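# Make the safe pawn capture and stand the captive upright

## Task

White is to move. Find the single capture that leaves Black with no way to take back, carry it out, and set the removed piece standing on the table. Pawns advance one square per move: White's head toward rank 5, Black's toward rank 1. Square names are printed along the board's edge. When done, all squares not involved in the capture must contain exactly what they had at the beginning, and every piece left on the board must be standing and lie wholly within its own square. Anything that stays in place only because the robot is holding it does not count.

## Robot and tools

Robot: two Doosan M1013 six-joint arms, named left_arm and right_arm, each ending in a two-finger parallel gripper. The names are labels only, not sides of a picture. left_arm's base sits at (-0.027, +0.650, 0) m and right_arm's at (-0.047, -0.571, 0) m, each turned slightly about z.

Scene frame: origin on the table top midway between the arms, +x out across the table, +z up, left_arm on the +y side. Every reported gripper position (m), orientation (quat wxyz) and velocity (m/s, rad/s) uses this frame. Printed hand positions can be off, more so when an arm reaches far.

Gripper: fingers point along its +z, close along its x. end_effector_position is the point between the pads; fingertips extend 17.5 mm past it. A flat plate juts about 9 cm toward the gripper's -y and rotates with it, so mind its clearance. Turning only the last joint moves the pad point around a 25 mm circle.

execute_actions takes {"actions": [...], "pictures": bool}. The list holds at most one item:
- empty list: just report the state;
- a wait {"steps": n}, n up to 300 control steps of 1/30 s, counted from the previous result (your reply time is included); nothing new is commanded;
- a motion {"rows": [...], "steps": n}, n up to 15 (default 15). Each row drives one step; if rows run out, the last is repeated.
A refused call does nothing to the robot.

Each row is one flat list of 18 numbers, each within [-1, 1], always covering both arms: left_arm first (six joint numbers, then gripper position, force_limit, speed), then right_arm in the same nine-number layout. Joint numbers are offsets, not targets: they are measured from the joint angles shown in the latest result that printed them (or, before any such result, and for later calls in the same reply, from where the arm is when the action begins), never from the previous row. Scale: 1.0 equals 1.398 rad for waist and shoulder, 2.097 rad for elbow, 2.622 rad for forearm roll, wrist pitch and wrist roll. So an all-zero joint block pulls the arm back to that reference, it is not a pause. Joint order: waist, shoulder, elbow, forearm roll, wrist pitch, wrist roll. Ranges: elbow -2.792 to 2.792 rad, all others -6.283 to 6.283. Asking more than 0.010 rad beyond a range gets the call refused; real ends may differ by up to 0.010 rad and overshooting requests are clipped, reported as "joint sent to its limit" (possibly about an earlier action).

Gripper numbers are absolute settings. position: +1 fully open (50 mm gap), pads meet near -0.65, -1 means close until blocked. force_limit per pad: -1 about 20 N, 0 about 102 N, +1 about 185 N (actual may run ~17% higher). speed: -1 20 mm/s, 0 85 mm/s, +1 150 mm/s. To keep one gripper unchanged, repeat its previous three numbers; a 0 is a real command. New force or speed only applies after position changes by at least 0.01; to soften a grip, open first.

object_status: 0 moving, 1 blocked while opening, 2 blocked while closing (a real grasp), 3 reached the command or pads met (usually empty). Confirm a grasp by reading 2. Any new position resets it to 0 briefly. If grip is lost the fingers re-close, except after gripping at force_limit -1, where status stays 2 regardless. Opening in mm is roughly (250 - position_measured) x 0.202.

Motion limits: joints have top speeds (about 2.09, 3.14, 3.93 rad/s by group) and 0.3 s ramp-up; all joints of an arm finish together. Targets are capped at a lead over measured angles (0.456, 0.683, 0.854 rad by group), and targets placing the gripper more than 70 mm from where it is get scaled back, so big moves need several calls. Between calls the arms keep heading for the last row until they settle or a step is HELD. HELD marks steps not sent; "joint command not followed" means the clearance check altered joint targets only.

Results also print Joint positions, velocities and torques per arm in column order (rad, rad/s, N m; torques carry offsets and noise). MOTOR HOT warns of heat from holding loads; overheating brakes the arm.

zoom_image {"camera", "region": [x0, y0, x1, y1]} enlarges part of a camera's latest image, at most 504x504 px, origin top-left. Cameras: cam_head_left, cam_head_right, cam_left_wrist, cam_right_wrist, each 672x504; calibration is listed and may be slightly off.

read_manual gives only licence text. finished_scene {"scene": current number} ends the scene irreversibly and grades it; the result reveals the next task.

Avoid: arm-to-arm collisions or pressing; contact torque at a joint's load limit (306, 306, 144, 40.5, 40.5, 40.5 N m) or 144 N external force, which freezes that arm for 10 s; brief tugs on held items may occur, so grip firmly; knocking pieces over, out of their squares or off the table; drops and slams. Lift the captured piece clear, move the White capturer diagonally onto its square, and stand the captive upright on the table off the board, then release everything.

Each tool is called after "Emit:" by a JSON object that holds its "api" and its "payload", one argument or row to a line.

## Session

Emit:
{"api": "execute_actions", "payload": {
  "actions": []
}}

Scene clock: 0.00 s of 4400.00 s.
left_arm: end_effector_position=(+0.5665, +0.5755, +0.2597) position_measured=3 object_status=3 end_effector_quat_wxyz=(+0.469, +0.737, +0.387, -0.297) end_effector_velocity=(+0.000, +0.000, -0.000) end_effector_angular_velocity=(+0.001, -0.001, -0.001) | right_arm: end_effector_position=(+0.5443, -0.8212, +0.2199) position_measured=3 object_status=3 end_effector_quat_wxyz=(+0.024, -0.487, +0.873, -0.022) end_effector_velocity=(+0.000, -0.000, +0.000) end_effector_angular_velocity=(-0.000, -0.001, -0.001)
Joint positions: left_arm=[ 0.12   0.371  1.859 -1.061  1.572  1.249] | right_arm=[-0.391  0.153  1.869  0.017  1.058 -3.053]
Joint velocities: left_arm=[ 0.     0.    -0.001  0.002 -0.     0.001] | right_arm=[ 0.    -0.    -0.    -0.    -0.     0.001]
Joint torques (N m, as the joint torque sensors report them, + toward a larger angle): no reading
camera_calibration (this result's frames):
cam_left_wrist: T_world_to_cam=[[0.505116, 0.262168, -0.822269, -0.22143], [0.840578, 0.0665605, 0.537585, -0.662643], [0.195668, -0.962724, -0.186752, 0.642214], [0, 0, 0, 1]] pos_world=[0.54319, 0.720433, 0.294086]
cam_right_wrist: T_world_to_cam=[[-0.560077, -0.827148, -0.0462516, -0.359601], [-0.809397, 0.534447, 0.243398, 0.825843], [-0.176607, 0.173758, -0.968823, 0.596432], [0, 0, 0, 1]] pos_world=[0.572364, -0.842448, 0.360197]

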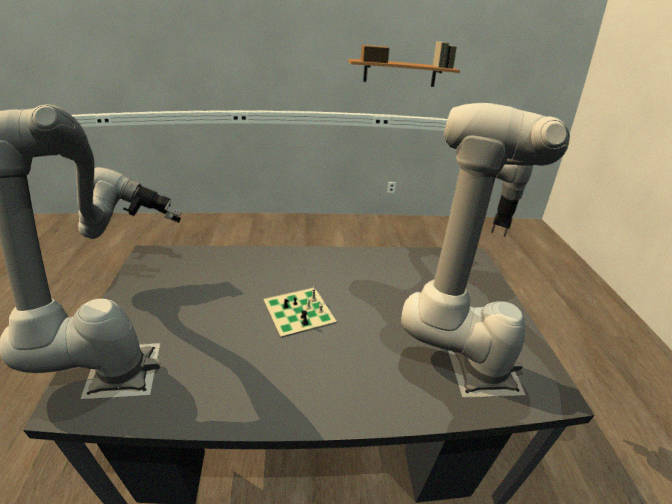

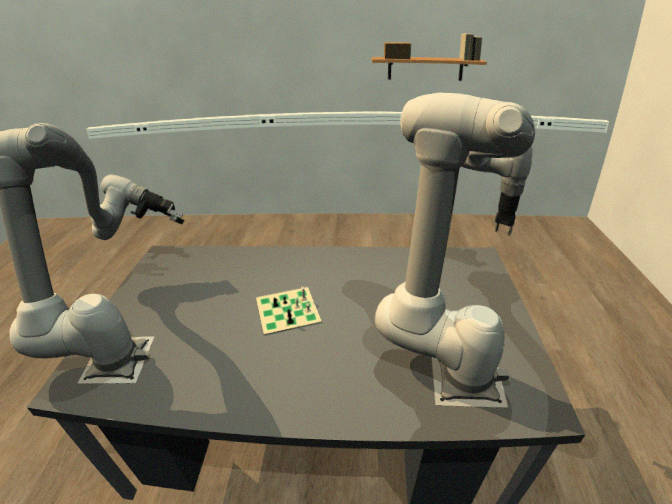

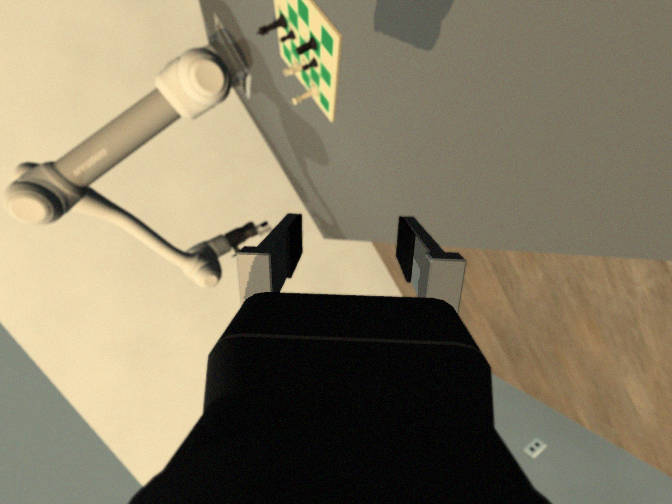

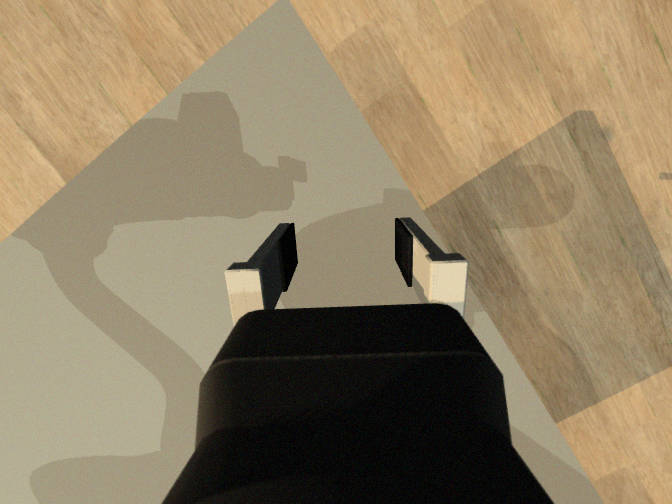

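Emit:
{"api": "zoom_image", "payload": {
  "camera": "cam_head_left",
  "region": [258, 278, 342, 341]
}}

Emit:
{"api": "zoom_image", "payload": {
  "camera": "cam_head_right",
  "region": [248, 278, 332, 341]
}}

Emit:
{"api": "zoom_image", "payload": {
  "camera": "cam_left_wrist",
  "region": [245, 0, 355, 130]
}}

Region (258, 278, 342, 341) of cam_head_left's 672x504 image, scaled by 6.000, with more detail than that image has; it fills the top 378 rows of this view, and the rest is white.

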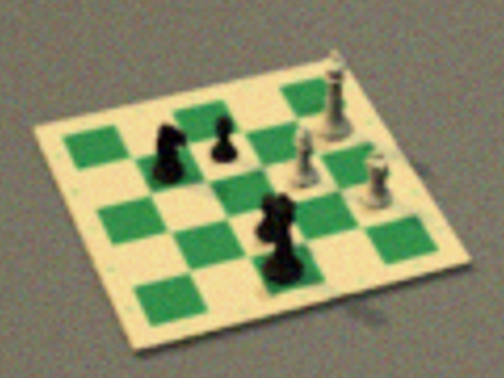

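Region (248, 278, 332, 341) of cam_head_right's 672x504 image, scaled by 6.000, with more detail than that image has; it fills the top 378 rows of this view, and the rest is white.

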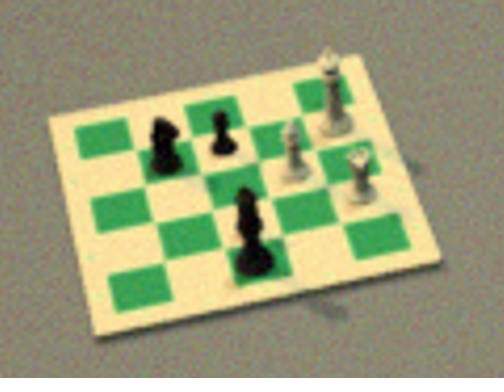

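Region (245, 0, 355, 130) of cam_left_wrist's 672x504 image, scaled by 3.877, with more detail than that image has; it fills the left 426 columns of this view, and the rest is white.

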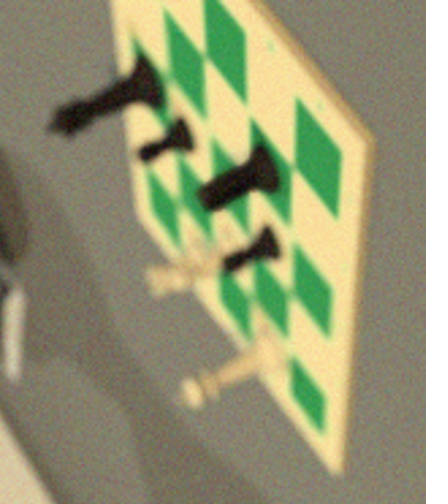

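Emit:
{"api": "execute_actions", "payload": {
  "actions": [
    {"rows": [[0,0,0,0,0,0,1,0,0, 0.9831,0.1227,-0.0103,-0.0065,-0.0337,-0.4173,0.2,-0.6,-0.3]], "steps": 15}
  ],
  "pictures": false
}}

Emit:
{"api": "execute_actions", "payload": {
  "actions": [
    {"steps": 70}
  ]
}}

Scene clock: 54.60 s of 4400.00 s.
left_arm: end_effector_position=(+0.5665, +0.5755, +0.2597) position_measured=3 object_status=3 end_effector_quat_wxyz=(+0.469, +0.737, +0.387, -0.297) end_effector_velocity=(-0.000, -0.000, +0.000) end_effector_angular_velocity=(+0.000, -0.001, +0.000) | right_arm: end_effector_position=(+0.6101, -0.6544, +0.1751) position_measured=123 object_status=0 end_effector_quat_wxyz=(-0.012, +0.768, -0.640, +0.013) end_effector_velocity=(+0.076, +0.399, -0.075) end_effector_angular_velocity=(-0.033, +0.047, +1.467)
Joint positions: left_arm=[ 0.12   0.371  1.859 -1.061  1.572  1.249] | right_arm=[-0.13   0.232  1.859  0.009  1.017 -3.523]
Joint velocities: left_arm=[ 0.    -0.001  0.    -0.    -0.    -0.   ] | right_arm=[ 0.589  0.129 -0.016 -0.013 -0.067 -0.872]
Joint torques (N m, as the joint torque sensors report them, + toward a larger angle): left_arm=[  5.62 -69.38 -33.56  -1.19   2.7   -0.19] | right_arm=[ -3.73 -61.85 -35.35   3.37  -0.21  -0.11]
Steps of this call (steps 1 to 90: nothing new was sent; then 51.10 s passed at rest; steps 91 to 105: all 15 steps of this action). Readings (joint positions | what the end effector reports):
91: left_arm=[0.120 0.371 1.859 -1.061 1.572 1.249] | right_arm=[-0.391 0.153 1.869 0.017 1.058 -3.054] | left_arm position_measured=3 object_status=3 | right_arm position_measured=11 object_status=0
92: left_arm=[0.120 0.371 1.859 -1.061 1.572 1.249] | right_arm=[-0.385 0.155 1.869 0.017 1.056 -3.066] | left_arm position_measured=3 object_status=3 | right_arm position_measured=22 object_status=0
94: left_arm=[0.120 0.371 1.859 -1.061 1.572 1.249] | right_arm=[-0.350 0.168 1.867 0.016 1.050 -3.131] | left_arm position_measured=3 object_status=3 | right_arm position_measured=43 object_status=0
98: left_arm=[0.120 0.371 1.859 -1.061 1.572 1.249] | right_arm=[-0.268 0.196 1.864 0.013 1.035 -3.284] | left_arm position_measured=3 object_status=3 | right_arm position_measured=86 object_status=0
105: the state above

Scene clock: 56.93 s of 4400.00 s.
left_arm: end_effector_position=(+0.5665, +0.5755, +0.2597) position_measured=3 object_status=3 end_effector_quat_wxyz=(+0.469, +0.737, +0.387, -0.297) end_effector_velocity=(+0.000, +0.000, -0.001) end_effector_angular_velocity=(+0.001, +0.001, +0.000) | right_arm: end_effector_position=(+0.3169, -0.0034, +0.1203) position_measured=123 object_status=3 end_effector_quat_wxyz=(-0.000, +0.985, +0.175, +0.000) end_effector_velocity=(+0.000, +0.001, +0.000) end_effector_angular_velocity=(+0.001, -0.001, +0.001)
Joint positions: left_arm=[ 0.12   0.371  1.859 -1.061  1.572  1.249] | right_arm=[ 0.983  0.324  1.847 -0.     0.969 -4.147]
Joint velocities: left_arm=[ 0.     0.001 -0.001  0.001 -0.    -0.001] | right_arm=[ 0.     0.001 -0.001 -0.    -0.    -0.   ]
Joint torques (N m, as the joint torque sensors report them, + toward a larger angle): left_arm=[  3.87 -69.78 -33.46  -0.92   2.6   -0.59] | right_arm=[ -1.41 -69.37 -34.56   3.22  -0.12   0.19]
Steps of this call (steps 1 to 70: the robot went on to your last target). Readings (joint positions | what the end effector reports):
1: left_arm=[0.120 0.371 1.859 -1.061 1.572 1.249] | right_arm=[-0.110 0.236 1.858 0.009 1.015 -3.552] | left_arm position_measured=3 object_status=3 | right_arm position_measured=123 object_status=0
2: left_arm=[0.120 0.371 1.859 -1.061 1.572 1.249] | right_arm=[-0.090 0.240 1.858 0.009 1.012 -3.580] | left_arm position_measured=3 object_status=3 | right_arm position_measured=123 object_status=0
4: left_arm=[0.120 0.371 1.859 -1.061 1.572 1.249] | right_arm=[-0.050 0.248 1.857 0.008 1.009 -3.631] | left_arm position_measured=3 object_status=3 | right_arm position_measured=123 object_status=3
8: left_arm=[0.120 0.371 1.859 -1.061 1.572 1.249] | right_arm=[0.030 0.261 1.855 0.006 1.002 -3.721] | left_arm position_measured=3 object_status=3 | right_arm position_measured=123 object_status=3
70: the state above
camera_calibration (this result's frames):
cam_left_wrist: T_world_to_cam=[[0.505116, 0.262168, -0.822269, -0.221431], [0.840579, 0.0665608, 0.537585, -0.662643], [0.195668, -0.962724, -0.186752, 0.642214], [0, 0, 0, 1]] pos_world=[0.54319, 0.720433, 0.294086]
cam_right_wrist: T_world_to_cam=[[0.952618, 0.303368, -0.0220583, -0.293554], [0.295705, -0.906683, 0.300806, -0.133035], [0.071255, -0.293076, -0.95343, 0.235629], [0, 0, 0, 1]] pos_world=[0.302194, 0.0374914, 0.258199]

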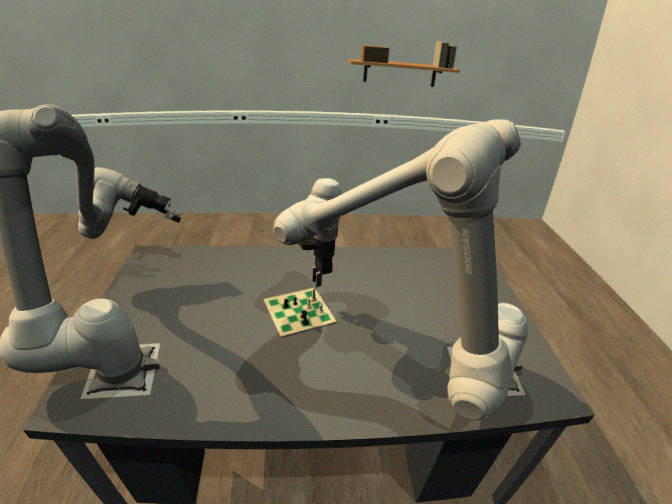

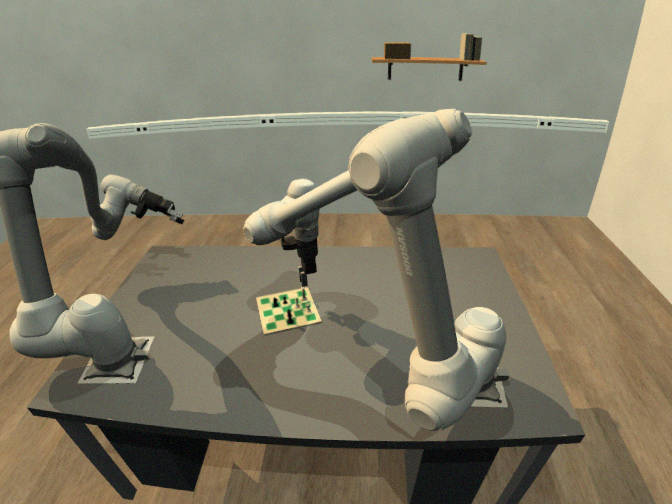

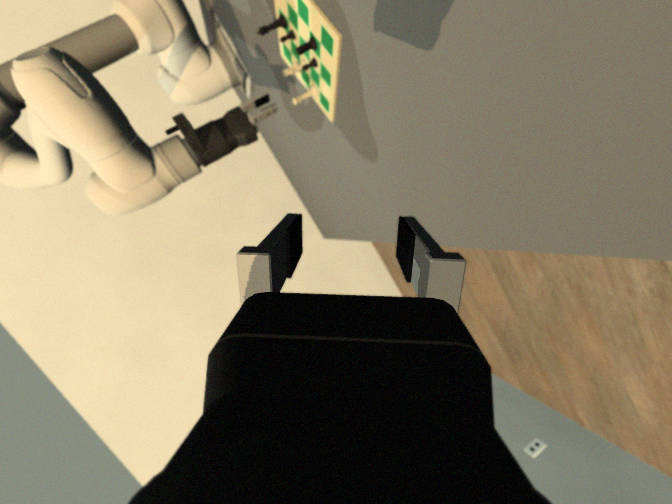

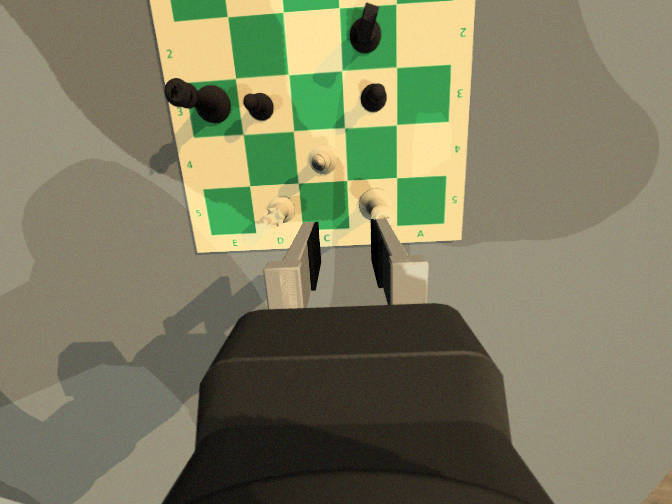

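Emit:
{"api": "zoom_image", "payload": {
  "camera": "cam_right_wrist",
  "region": [270, 0, 470, 200]
}}

Emit:
{"api": "zoom_image", "payload": {
  "camera": "cam_right_wrist",
  "region": [250, 130, 450, 310]
}}

Emit:
{"api": "zoom_image", "payload": {
  "camera": "cam_right_wrist",
  "region": [150, 50, 480, 260]
}}

Region (270, 0, 470, 200) of cam_right_wrist's 672x504 image, scaled by 2.520, with more detail than that image has.

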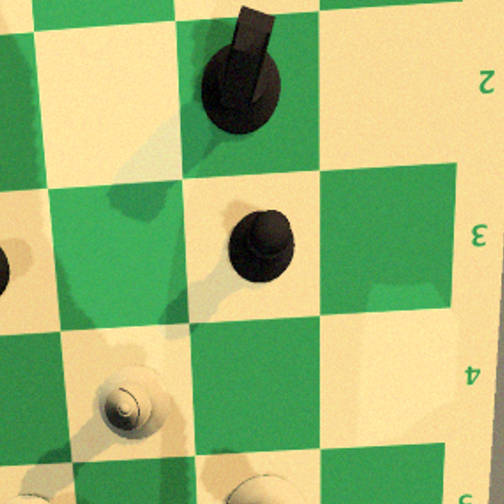

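Region (250, 130, 450, 310) of cam_right_wrist's 672x504 image, scaled by 2.520, with more detail than that image has; it fills the top 454 rows of this view, and the rest is white.

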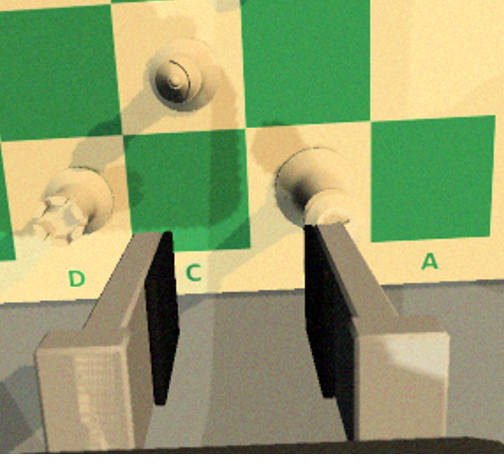

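Region (150, 50, 480, 260) of cam_right_wrist's 672x504 image, scaled by 1.527, with more detail than that image has; it fills the top 321 rows of this view, and the rest is white.

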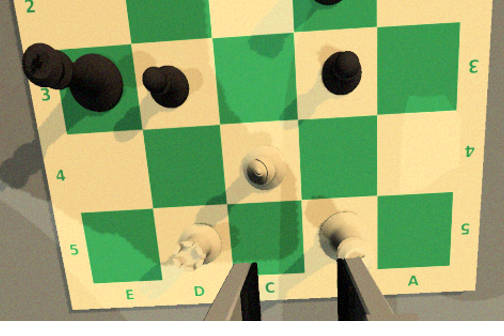

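Emit:
{"api": "execute_actions", "payload": {
  "actions": [
    {"rows": [[0,0,0,0,0,0,1,0,0, 0.0022,0.0035,-0.0021,0,-0.0002,0.0012,0.2,-0.6,-0.3],[0,0,0,0,0,0,1,0,0, 0.0065,0.0106,-0.0063,0,-0.0006,0.0035,0.2,-0.6,-0.3],[0,0,0,0,0,0,1,0,0, 0.013,0.0212,-0.0125,0,-0.0013,0.0069,0.2,-0.6,-0.3],[0,0,0,0,0,0,1,0,0, 0.0211,0.0345,-0.0204,0,-0.0021,0.0112,0.2,-0.6,-0.3],[0,0,0,0,0,0,1,0,0, 0.0297,0.0486,-0.0287,0,-0.003,0.0158,0.2,-0.6,-0.3],[0,0,0,0,0,0,1,0,0, 0.0378,0.0619,-0.0365,0,-0.0038,0.0202,0.2,-0.6,-0.3],[0,0,0,0,0,0,1,0,0, 0.0448,0.0734,-0.0433,0,-0.0045,0.0239,0.2,-0.6,-0.3],[0,0,0,0,0,0,1,0,0, 0.0502,0.0822,-0.0485,0,-0.005,0.0268,0.2,-0.6,-0.3],[0,0,0,0,0,0,1,0,0, 0.05399,0.0884,-0.0522,0,-0.0054,0.02879,0.2,-0.6,-0.3],[0,0,0,0,0,0,1,0,0, 0.05399,0.0911,-0.0511,0,-0.0077,0.02879,0.2,-0.6,-0.3],[0,0,0,0,0,0,1,0,0, 0.05399,0.0959,-0.0491,0,-0.0119,0.02879,0.2,-0.6,-0.3],[0,0,0,0,0,0,1,0,0, 0.05399,0.1028,-0.0462,0,-0.0178,0.02879,0.2,-0.6,-0.3],[0,0,0,0,0,0,1,0,0, 0.05399,0.1103,-0.0431,0,-0.0244,0.02879,0.2,-0.6,-0.3],[0,0,0,0,0,0,1,0,0, 0.05399,0.1172,-0.0402,0,-0.0303,0.02879,0.2,-0.6,-0.3],[0,0,0,0,0,0,1,0,0, 0.05399,0.12263,-0.03795,0,-0.03503,0.02879,0.2,-0.6,-0.3]], "steps": 15}
  ],
  "pictures": false
}}

Emit:
{"api": "execute_actions", "payload": {
  "actions": [
    {"steps": 14}
  ]
}}

Emit:
{"api": "zoom_image", "payload": {
  "camera": "cam_right_wrist",
  "region": [250, 110, 450, 310]
}}

Scene clock: 116.27 s of 4400.00 s.
left_arm: end_effector_position=(+0.5665, +0.5755, +0.2597) position_measured=3 object_status=3 end_effector_quat_wxyz=(+0.469, +0.737, +0.387, -0.297) end_effector_velocity=(+0.000, +0.000, -0.000) end_effector_angular_velocity=(+0.001, +0.000, -0.001) | right_arm: end_effector_position=(+0.3118, +0.0771, +0.0646) position_measured=123 object_status=3 end_effector_quat_wxyz=(-0.001, +0.985, +0.175, +0.001) end_effector_velocity=(-0.007, +0.026, -0.251) end_effector_angular_velocity=(-0.011, +0.007, -0.000)
Joint positions: left_arm=[ 0.12   0.371  1.859 -1.061  1.572  1.249] | right_arm=[ 1.056  0.466  1.754 -0.     0.92  -4.074]
Joint velocities: left_arm=[-0.     0.001 -0.001  0.002 -0.     0.   ] | right_arm=[ 0.028  0.278  0.112 -0.    -0.377  0.028]
Joint torques (N m, as the joint torque sensors report them, + toward a larger angle): left_arm=[  5.42 -69.99 -33.7   -0.95   2.64  -0.41] | right_arm=[ -1.74 -76.87 -28.79   2.74   0.05  -0.41]
Steps of this call (steps 1 to 15: the robot went on to your last target; steps 16 to 90: nothing new was sent; then 55.83 s passed at rest; steps 91 to 105: all 15 steps of this action). Readings (joint positions | what the end effector reports):
91: left_arm=[0.120 0.371 1.859 -1.061 1.572 1.249] | right_arm=[0.983 0.325 1.847 -0.000 0.969 -4.147] | left_arm position_measured=3 object_status=3 | right_arm position_measured=123 object_status=3
92: left_arm=[0.120 0.371 1.859 -1.061 1.572 1.249] | right_arm=[0.984 0.326 1.845 -0.000 0.969 -4.147] | left_arm position_measured=3 object_status=3 | right_arm position_measured=123 object_status=3
94: left_arm=[0.120 0.371 1.859 -1.061 1.572 1.249] | right_arm=[0.991 0.337 1.836 -0.000 0.968 -4.140] | left_arm position_measured=3 object_status=3 | right_arm position_measured=123 object_status=3
98: left_arm=[0.120 0.371 1.859 -1.061 1.572 1.249] | right_arm=[1.020 0.385 1.793 -0.000 0.962 -4.110] | left_arm position_measured=3 object_status=3 | right_arm position_measured=123 object_status=3
105: the state above

Scene clock: 116.73 s of 4400.00 s.
left_arm: end_effector_position=(+0.5665, +0.5755, +0.2597) position_measured=3 object_status=3 end_effector_quat_wxyz=(+0.469, +0.737, +0.387, -0.297) end_effector_velocity=(+0.001, -0.000, -0.000) end_effector_angular_velocity=(-0.001, -0.000, +0.001) | right_arm: end_effector_position=(+0.3110, +0.0789, +0.0371) position_measured=123 object_status=3 end_effector_quat_wxyz=(-0.000, +0.985, +0.175, +0.000) end_effector_velocity=(-0.000, -0.000, -0.002) end_effector_angular_velocity=(-0.001, +0.001, +0.001)
Joint positions: left_arm=[ 0.12   0.371  1.859 -1.061  1.572  1.249] | right_arm=[ 1.059  0.496  1.768 -0.     0.877 -4.071]
Joint velocities: left_arm=[ 0.     0.001 -0.    -0.002 -0.     0.   ] | right_arm=[ 0.     0.002  0.001  0.    -0.001 -0.001]
Joint torques (N m, as the joint torque sensors report them, + toward a larger angle): left_arm=[  3.23 -69.93 -34.66  -0.87   2.59  -0.37] | right_arm=[ -4.88 -82.13 -31.33   2.98   0.13   0.18]
Steps of this call (steps 1 to 14: the robot went on to your last target). Readings (joint positions | what the end effector reports):
1: left_arm=[0.120 0.371 1.859 -1.061 1.572 1.249] | right_arm=[1.057 0.475 1.758 -0.000 0.907 -4.073] | left_arm position_measured=3 object_status=3 | right_arm position_measured=123 object_status=3
2: left_arm=[0.120 0.371 1.859 -1.061 1.572 1.249] | right_arm=[1.058 0.483 1.762 -0.000 0.897 -4.072] | left_arm position_measured=3 object_status=3 | right_arm position_measured=123 object_status=3
4: left_arm=[0.120 0.371 1.859 -1.061 1.572 1.249] | right_arm=[1.058 0.491 1.765 -0.000 0.884 -4.072] | left_arm position_measured=3 object_status=3 | right_arm position_measured=123 object_status=3
8: left_arm=[0.120 0.371 1.859 -1.061 1.572 1.249] | right_arm=[1.058 0.495 1.767 -0.000 0.879 -4.072] | left_arm position_measured=3 object_status=3 | right_arm position_measured=123 object_status=3
14: the state above
camera_calibration (this result's frames):
cam_left_wrist: T_world_to_cam=[[0.505116, 0.262168, -0.822269, -0.221431], [0.840578, 0.0665605, 0.537585, -0.662643], [0.195668, -0.962724, -0.186752, 0.642214], [0, 0, 0, 1]] pos_world=[0.54319, 0.720433, 0.294086]
cam_right_wrist: T_world_to_cam=[[0.952612, 0.303386, -0.0220917, -0.314776], [0.295737, -0.906695, 0.300738, -0.0317103], [0.0712093, -0.29302, -0.953451, 0.180837], [0, 0, 0, 1]] pos_world=[0.29636, 0.119736, 0.175002]

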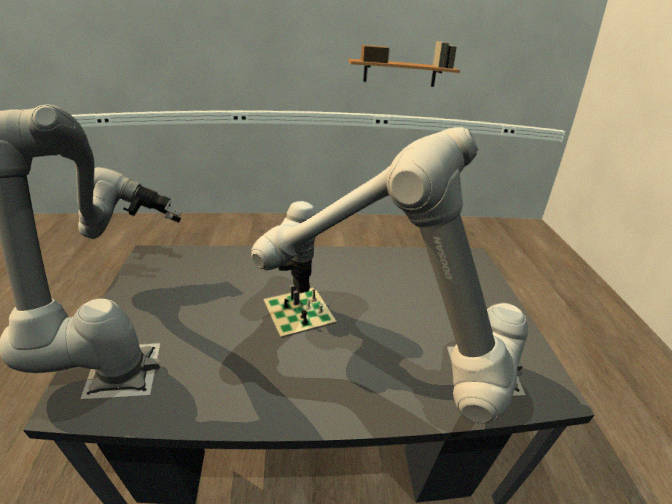

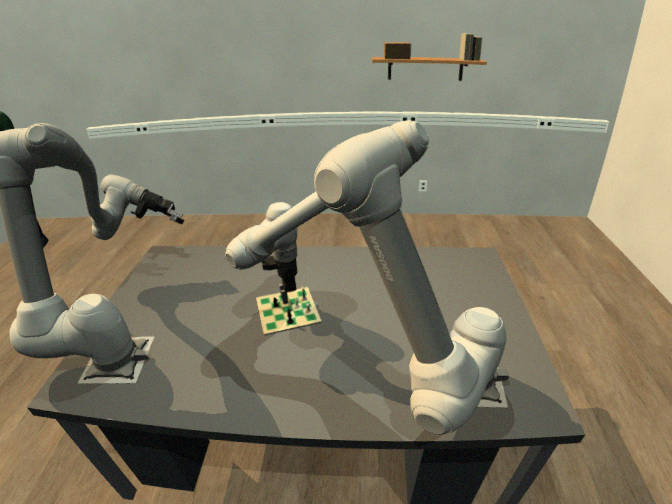

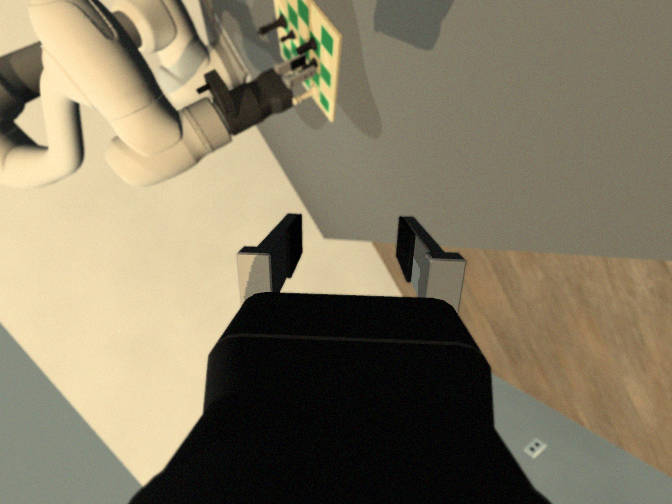

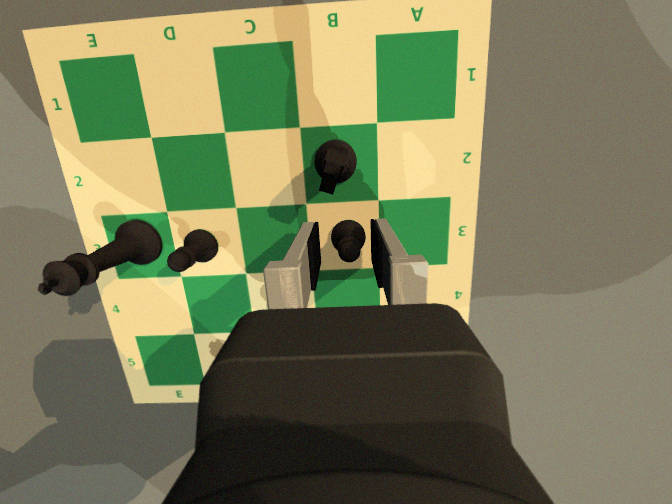

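Region (250, 110, 450, 310) of cam_right_wrist's 672x504 image, scaled by 2.520, with more detail than that image has.

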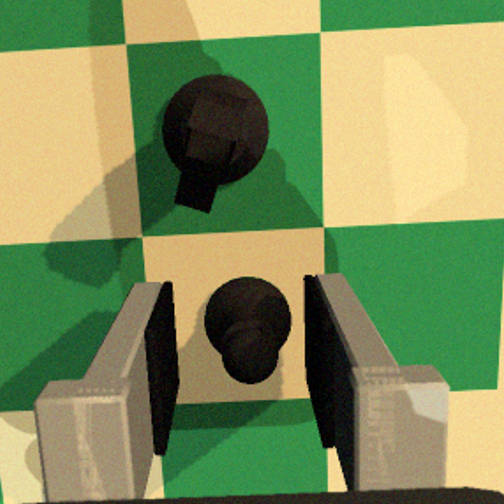

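Emit:
{"api": "execute_actions", "payload": {
  "actions": [
    {"rows": [[0,0,0,0,0,0,1,0,0, -0.0008,0.00102,-0.00115,0,0.00037,-0.0004,-1,-0.6,-0.3]], "steps": 15}
  ],
  "pictures": false
}}

Emit:
{"api": "execute_actions", "payload": {
  "actions": [
    {"rows": [[0,0,0,0,0,0,1,0,0, 0,-0.0029,-0.001,0,0.0024,0,-1,-0.6,-0.3],[0,0,0,0,0,0,1,0,0, 0,-0.0065,-0.0023,0,0.0053,0,-1,-0.6,-0.3],[0,0,0,0,0,0,1,0,0, -0.0023,-0.0076,-0.0053,0,0.0083,-0.0012,-1,-0.6,-0.3],[0,0,0,0,0,0,1,0,0, -0.0068,-0.0062,-0.0099,0,0.0112,-0.0036,-1,-0.6,-0.3],[0,0,0,0,0,0,1,0,0, -0.0135,-0.0009,-0.0156,0,0.0129,-0.0072,-1,-0.6,-0.3],[0,0,0,0,0,0,1,0,0, -0.0225,0.0061,-0.0233,0,0.0153,-0.012,-1,-0.6,-0.3],[0,0,0,0,0,0,1,0,0, -0.0323,0.0137,-0.0316,0,0.0178,-0.0172,-1,-0.6,-0.3],[0,0,0,0,0,0,1,0,0, -0.0428,0.0219,-0.0405,0,0.0206,-0.0228,-1,-0.6,-0.3],[0,0,0,0,0,0,1,0,0, -0.0525,0.0296,-0.0487,0,0.0231,-0.028,-1,-0.6,-0.3],[0,0,0,0,0,0,1,0,0, -0.0615,0.0366,-0.0564,0,0.0255,-0.0328,-1,-0.6,-0.3],[0,0,0,0,0,0,1,0,0, -0.0683,0.0426,-0.0618,0,0.0267,-0.0364,-1,-0.6,-0.3],[0,0,0,0,0,0,1,0,0, -0.0728,0.0475,-0.0651,0,0.0267,-0.0388,-1,-0.6,-0.3],[0,0,0,0,0,0,1,0,0, -0.07504,0.0515,-0.0662,0,0.0255,-0.04001,-1,-0.6,-0.3],[0,0,0,0,0,0,1,0,0, -0.07504,0.0551,-0.0649,0,0.0225,-0.04001,-1,-0.6,-0.3],[0,0,0,0,0,0,1,0,0, -0.07504,0.05868,-0.06361,0,0.01958,-0.04001,-1,-0.6,-0.3]], "steps": 15}
  ],
  "pictures": false
}}

Emit:
{"api": "execute_actions", "payload": {
  "actions": [
    {"steps": 15}
  ]
}}

Scene clock: 153.97 s of 4400.00 s.
left_arm: end_effector_position=(+0.5665, +0.5755, +0.2597) position_measured=3 object_status=3 end_effector_quat_wxyz=(+0.469, +0.737, +0.387, -0.297) end_effector_velocity=(-0.000, +0.000, -0.000) end_effector_angular_velocity=(+0.001, -0.001, -0.000) | right_arm: end_effector_position=(+0.3123, +0.0794, +0.0371) position_measured=206 object_status=2 end_effector_quat_wxyz=(-0.000, +0.985, +0.175, +0.000) end_effector_velocity=(-0.000, -0.001, -0.000) end_effector_angular_velocity=(-0.001, +0.001, +0.002)
Joint positions: left_arm=[ 0.12   0.371  1.859 -1.061  1.572  1.249] | right_arm=[ 1.057  0.497  1.765 -0.     0.878 -4.073]
Joint velocities: left_arm=[-0.    -0.001  0.001  0.    -0.     0.001] | right_arm=[-0.    -0.     0.001  0.     0.    -0.002]
Joint torques (N m, as the joint torque sensors report them, + toward a larger angle): left_arm=[  3.43 -69.82 -34.42  -0.65   2.4   -0.23] | right_arm=[ -2.3  -81.2  -30.94   3.02  -0.12   0.08]
Steps of this call (steps 1 to 30: the robot went on to your last target; steps 31 to 100: nothing new was sent; then 33.40 s passed at rest; steps 101 to 115: all 15 steps of this action). Readings (joint positions | what the end effector reports):
101: left_arm=[0.120 0.371 1.859 -1.061 1.572 1.249] | right_arm=[1.059 0.496 1.768 -0.000 0.877 -4.071] | left_arm position_measured=3 object_status=3 | right_arm position_measured=130 object_status=0
102: left_arm=[0.120 0.371 1.859 -1.061 1.572 1.249] | right_arm=[1.058 0.496 1.767 -0.000 0.877 -4.071] | left_arm position_measured=3 object_status=3 | right_arm position_measured=141 object_status=0
104: left_arm=[0.120 0.371 1.859 -1.061 1.572 1.249] | right_arm=[1.058 0.497 1.766 -0.000 0.878 -4.071] | left_arm position_measured=3 object_status=3 | right_arm position_measured=163 object_status=0
108: left_arm=[0.120 0.371 1.859 -1.061 1.572 1.249] | right_arm=[1.058 0.497 1.765 -0.000 0.878 -4.072] | left_arm position_measured=3 object_status=3 | right_arm position_measured=205 object_status=0
115: the state above

Scene clock: 154.47 s of 4400.00 s.
left_arm: end_effector_position=(+0.5665, +0.5755, +0.2597) position_measured=3 object_status=3 end_effector_quat_wxyz=(+0.469, +0.737, +0.387, -0.297) end_effector_velocity=(+0.001, +0.000, +0.001) end_effector_angular_velocity=(+0.001, -0.003, +0.000) | right_arm: end_effector_position=(+0.4038, +0.0850, +0.0455) position_measured=206 object_status=2 end_effector_quat_wxyz=(-0.000, +0.985, +0.175, +0.000) end_effector_velocity=(+0.146, -0.010, -0.102) end_effector_angular_velocity=(-0.029, +0.023, -0.001)
Joint positions: left_arm=[ 0.12   0.371  1.859 -1.061  1.572  1.249] | right_arm=[ 0.963  0.559  1.64  -0.     0.942 -4.166]
Joint velocities: left_arm=[ 0.    -0.    -0.003  0.    -0.    -0.   ] | right_arm=[-0.155  0.212 -0.143  0.    -0.032 -0.153]
Joint torques (N m, as the joint torque sensors report them, + toward a larger angle): left_arm=[  3.83 -68.64 -33.36  -0.66   2.47  -0.45] | right_arm=[ 17.1  -90.46 -24.3    2.43   0.47   0.34]
Steps of this call (steps 1 to 15: all 15 steps of this action). Readings (joint positions | what the end effector reports):
1: left_arm=[0.120 0.371 1.859 -1.061 1.572 1.249] | right_arm=[1.057 0.497 1.765 -0.000 0.879 -4.073] | left_arm position_measured=3 object_status=3 | right_arm position_measured=206 object_status=2
2: left_arm=[0.120 0.371 1.859 -1.061 1.572 1.249] | right_arm=[1.057 0.496 1.764 -0.000 0.881 -4.073] | left_arm position_measured=3 object_status=3 | right_arm position_measured=206 object_status=2
4: left_arm=[0.120 0.371 1.859 -1.061 1.572 1.249] | right_arm=[1.056 0.491 1.760 -0.000 0.890 -4.074] | left_arm position_measured=3 object_status=3 | right_arm position_measured=206 object_status=2
8: left_arm=[0.120 0.371 1.859 -1.061 1.572 1.249] | right_arm=[1.034 0.501 1.728 -0.000 0.911 -4.096] | left_arm position_measured=3 object_status=3 | right_arm position_measured=206 object_status=2
15: the state above

Scene clock: 154.97 s of 4400.00 s.
left_arm: end_effector_position=(+0.5665, +0.5755, +0.2597) position_measured=3 object_status=3 end_effector_quat_wxyz=(+0.469, +0.737, +0.387, -0.297) end_effector_velocity=(+0.000, +0.000, +0.001) end_effector_angular_velocity=(+0.001, -0.002, -0.001) | right_arm: end_effector_position=(+0.4147, +0.0850, +0.0336) position_measured=206 object_status=2 end_effector_quat_wxyz=(-0.000, +0.985, +0.175, +0.000) end_effector_velocity=(-0.000, -0.001, -0.001) end_effector_angular_velocity=(-0.001, +0.001, +0.000)
Joint positions: left_arm=[ 0.12   0.371  1.859 -1.061  1.572  1.249] | right_arm=[ 0.952  0.579  1.632 -0.     0.93  -4.177]
Joint velocities: left_arm=[ 0.    -0.001 -0.001  0.001  0.     0.   ] | right_arm=[-0.     0.     0.001 -0.    -0.    -0.001]
Joint torques (N m, as the joint torque sensors report them, + toward a larger angle): left_arm=[  4.34 -68.15 -34.12  -0.92   2.75  -0.3 ] | right_arm=[ -3.54 -93.97 -33.02   3.52   0.13   0.43]
Steps of this call (steps 1 to 15: the robot went on to your last target). Readings (joint positions | what the end effector reports):
1: left_arm=[0.120 0.371 1.859 -1.061 1.572 1.249] | right_arm=[0.959 0.566 1.636 -0.000 0.939 -4.170] | left_arm position_measured=3 object_status=3 | right_arm position_measured=206 object_status=2
2: left_arm=[0.120 0.371 1.859 -1.061 1.572 1.249] | right_arm=[0.957 0.571 1.635 -0.000 0.935 -4.173] | left_arm position_measured=3 object_status=3 | right_arm position_measured=206 object_status=2
4: left_arm=[0.120 0.371 1.859 -1.061 1.572 1.249] | right_arm=[0.954 0.576 1.633 -0.000 0.932 -4.176] | left_arm position_measured=3 object_status=3 | right_arm position_measured=206 object_status=2
8: left_arm=[0.120 0.371 1.859 -1.061 1.572 1.249] | right_arm=[0.953 0.578 1.632 -0.000 0.930 -4.177] | left_arm position_measured=3 object_status=3 | right_arm position_measured=206 object_status=2
15: the state above
camera_calibration (this result's frames):
cam_left_wrist: T_world_to_cam=[[0.505116, 0.262168, -0.822269, -0.221431], [0.840578, 0.0665605, 0.537585, -0.662643], [0.195668, -0.962724, -0.186752, 0.642214], [0, 0, 0, 1]] pos_world=[0.54319, 0.720433, 0.294086]
cam_right_wrist: T_world_to_cam=[[0.952645, 0.303286, -0.0220039, -0.415525], [0.295611, -0.906715, 0.300803, -0.0557445], [0.0712783, -0.293064, -0.953432, 0.171914], [0, 0, 0, 1]] pos_world=[0.400073, 0.12586, 0.171534]

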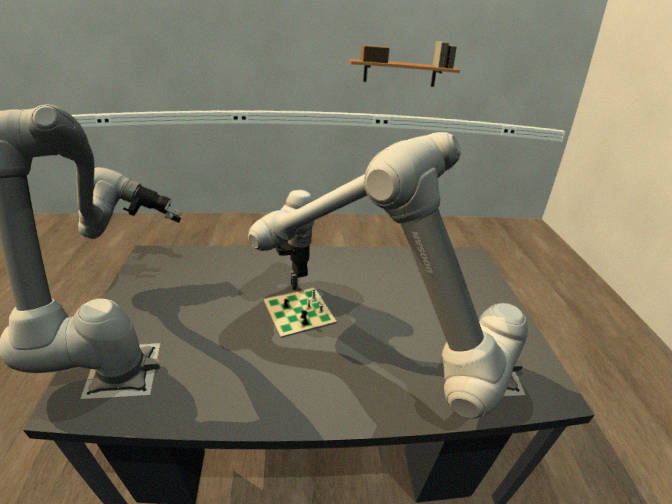

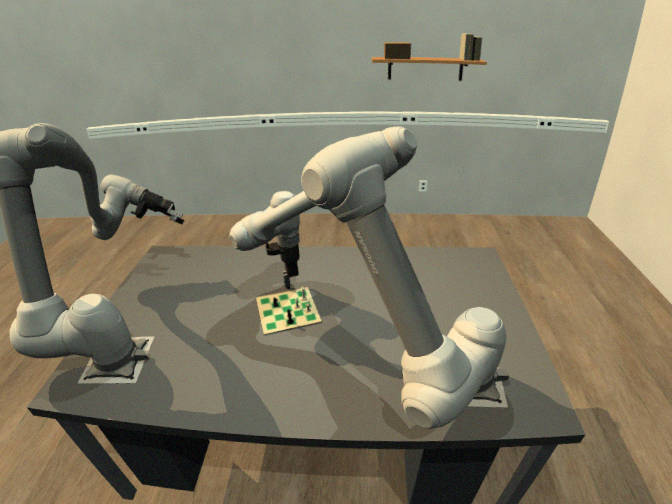

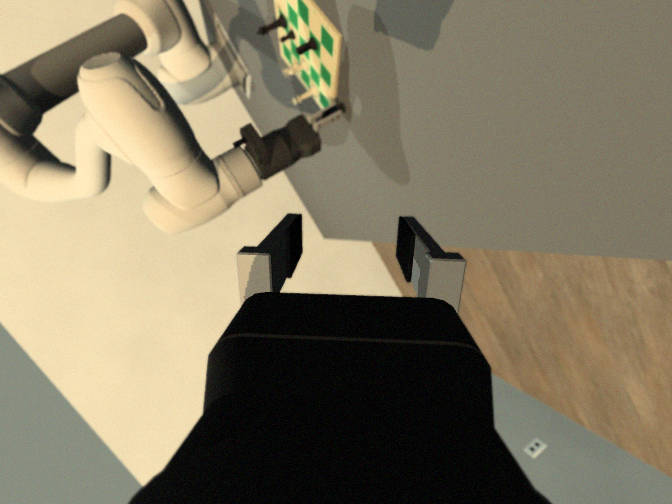

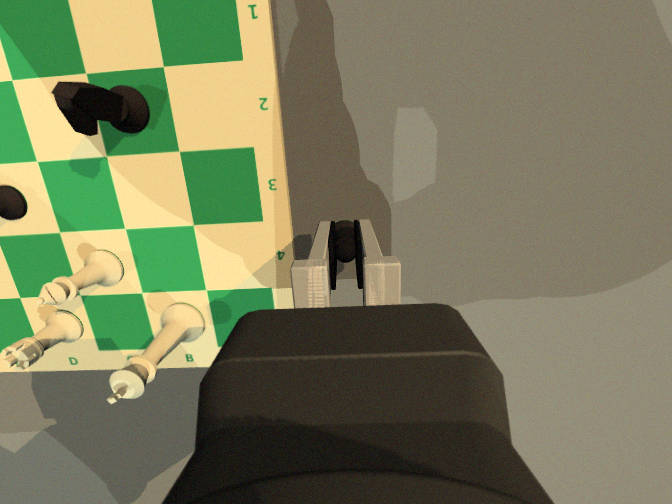

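Emit:
{"api": "zoom_image", "payload": {
  "camera": "cam_right_wrist",
  "region": [20, 230, 150, 330]
}}

Emit:
{"api": "zoom_image", "payload": {
  "camera": "cam_left_wrist",
  "region": [290, 60, 370, 140]
}}

Region (20, 230, 150, 330) of cam_right_wrist's 672x504 image, scaled by 3.877, with more detail than that image has; it fills the top 388 rows of this view, and the rest is white.

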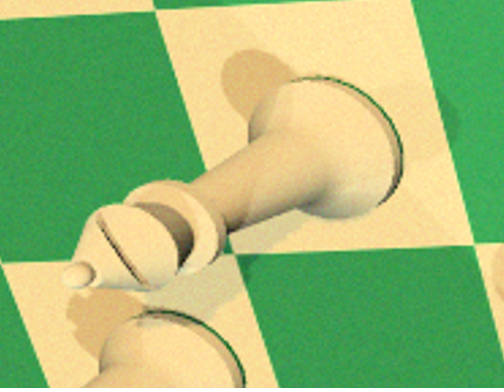

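Region (290, 60, 370, 140) of cam_left_wrist's 672x504 image, scaled by 6.300, with more detail than that image has.

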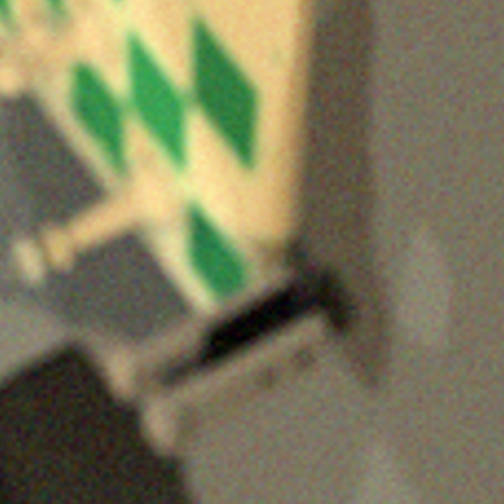

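Emit:
{"api": "zoom_image", "payload": {
  "camera": "cam_right_wrist",
  "region": [255, 0, 305, 50]
}}

Emit:
{"api": "execute_actions", "payload": {
  "actions": [
    {"rows": [[0,0,0,0,0,0,1,0,0, 0,0.0005,0.0002,0,-0.0004,0,-1,-0.6,-0.3],[0,0,0,0,0,0,1,0,0, 0,0.001,0.0004,0,-0.0009,0,-1,-0.6,-0.3],[0,0,0,0,0,0,1,0,0, 0,0.00166,0.00061,0,-0.00137,0,-1,-0.6,-0.3]], "steps": 12}
  ],
  "pictures": false
}}

Region (255, 0, 305, 50) of cam_right_wrist's 672x504 image, scaled by 10.080, with more detail than that image has.

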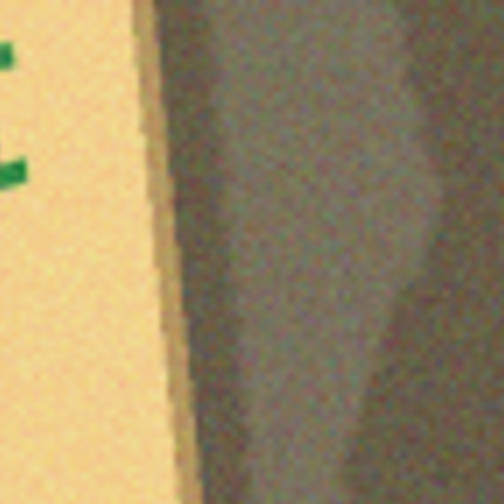

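Scene clock: 173.93 s of 4400.00 s.
left_arm: end_effector_position=(+0.5665, +0.5755, +0.2597) position_measured=3 object_status=3 end_effector_quat_wxyz=(+0.469, +0.737, +0.387, -0.297) end_effector_velocity=(-0.000, +0.000, -0.000) end_effector_angular_velocity=(-0.000, +0.001, -0.000) | right_arm: end_effector_position=(+0.4148, +0.0850, +0.0313) position_measured=206 object_status=2 end_effector_quat_wxyz=(-0.000, +0.985, +0.175, +0.000) end_effector_velocity=(-0.000, -0.000, -0.001) end_effector_angular_velocity=(-0.001, +0.001, +0.001)
Joint positions: left_arm=[ 0.12   0.371  1.859 -1.061  1.572  1.249] | right_arm=[ 0.952  0.581  1.633 -0.     0.926 -4.177]
Joint velocities: left_arm=[ 0.  0.  0.  0.  0. -0.] | right_arm=[-0.     0.001  0.001  0.    -0.001 -0.001]
Joint torques (N m, as the joint torque sensors report them, + toward a larger angle): left_arm=[  4.34 -67.95 -34.65  -0.86   2.57  -0.43] | right_arm=[ -0.37 -93.69 -33.23   3.43  -0.27  -0.03]
Steps of this call (steps 1 to 15: the robot went on to your last target; steps 16 to 90: nothing new was sent; then 15.57 s passed at rest; steps 91 to 102: all 12 steps of this action). Readings (joint positions | what the end effector reports):
91: left_arm=[0.120 0.371 1.859 -1.061 1.572 1.249] | right_arm=[0.952 0.579 1.632 -0.000 0.930 -4.177] | left_arm position_measured=3 object_status=3 | right_arm position_measured=206 object_status=2
92: left_arm=[0.120 0.371 1.859 -1.061 1.572 1.249] | right_arm=[0.952 0.579 1.632 -0.000 0.929 -4.177] | left_arm position_measured=3 object_status=3 | right_arm position_measured=206 object_status=2
94: left_arm=[0.120 0.371 1.859 -1.061 1.572 1.249] | right_arm=[0.952 0.580 1.632 -0.000 0.928 -4.177] | left_arm position_measured=3 object_status=3 | right_arm position_measured=206 object_status=2
98: left_arm=[0.120 0.371 1.859 -1.061 1.572 1.249] | right_arm=[0.952 0.581 1.633 -0.000 0.926 -4.177] | left_arm position_measured=3 object_status=3 | right_arm position_measured=206 object_status=2
102: the state above


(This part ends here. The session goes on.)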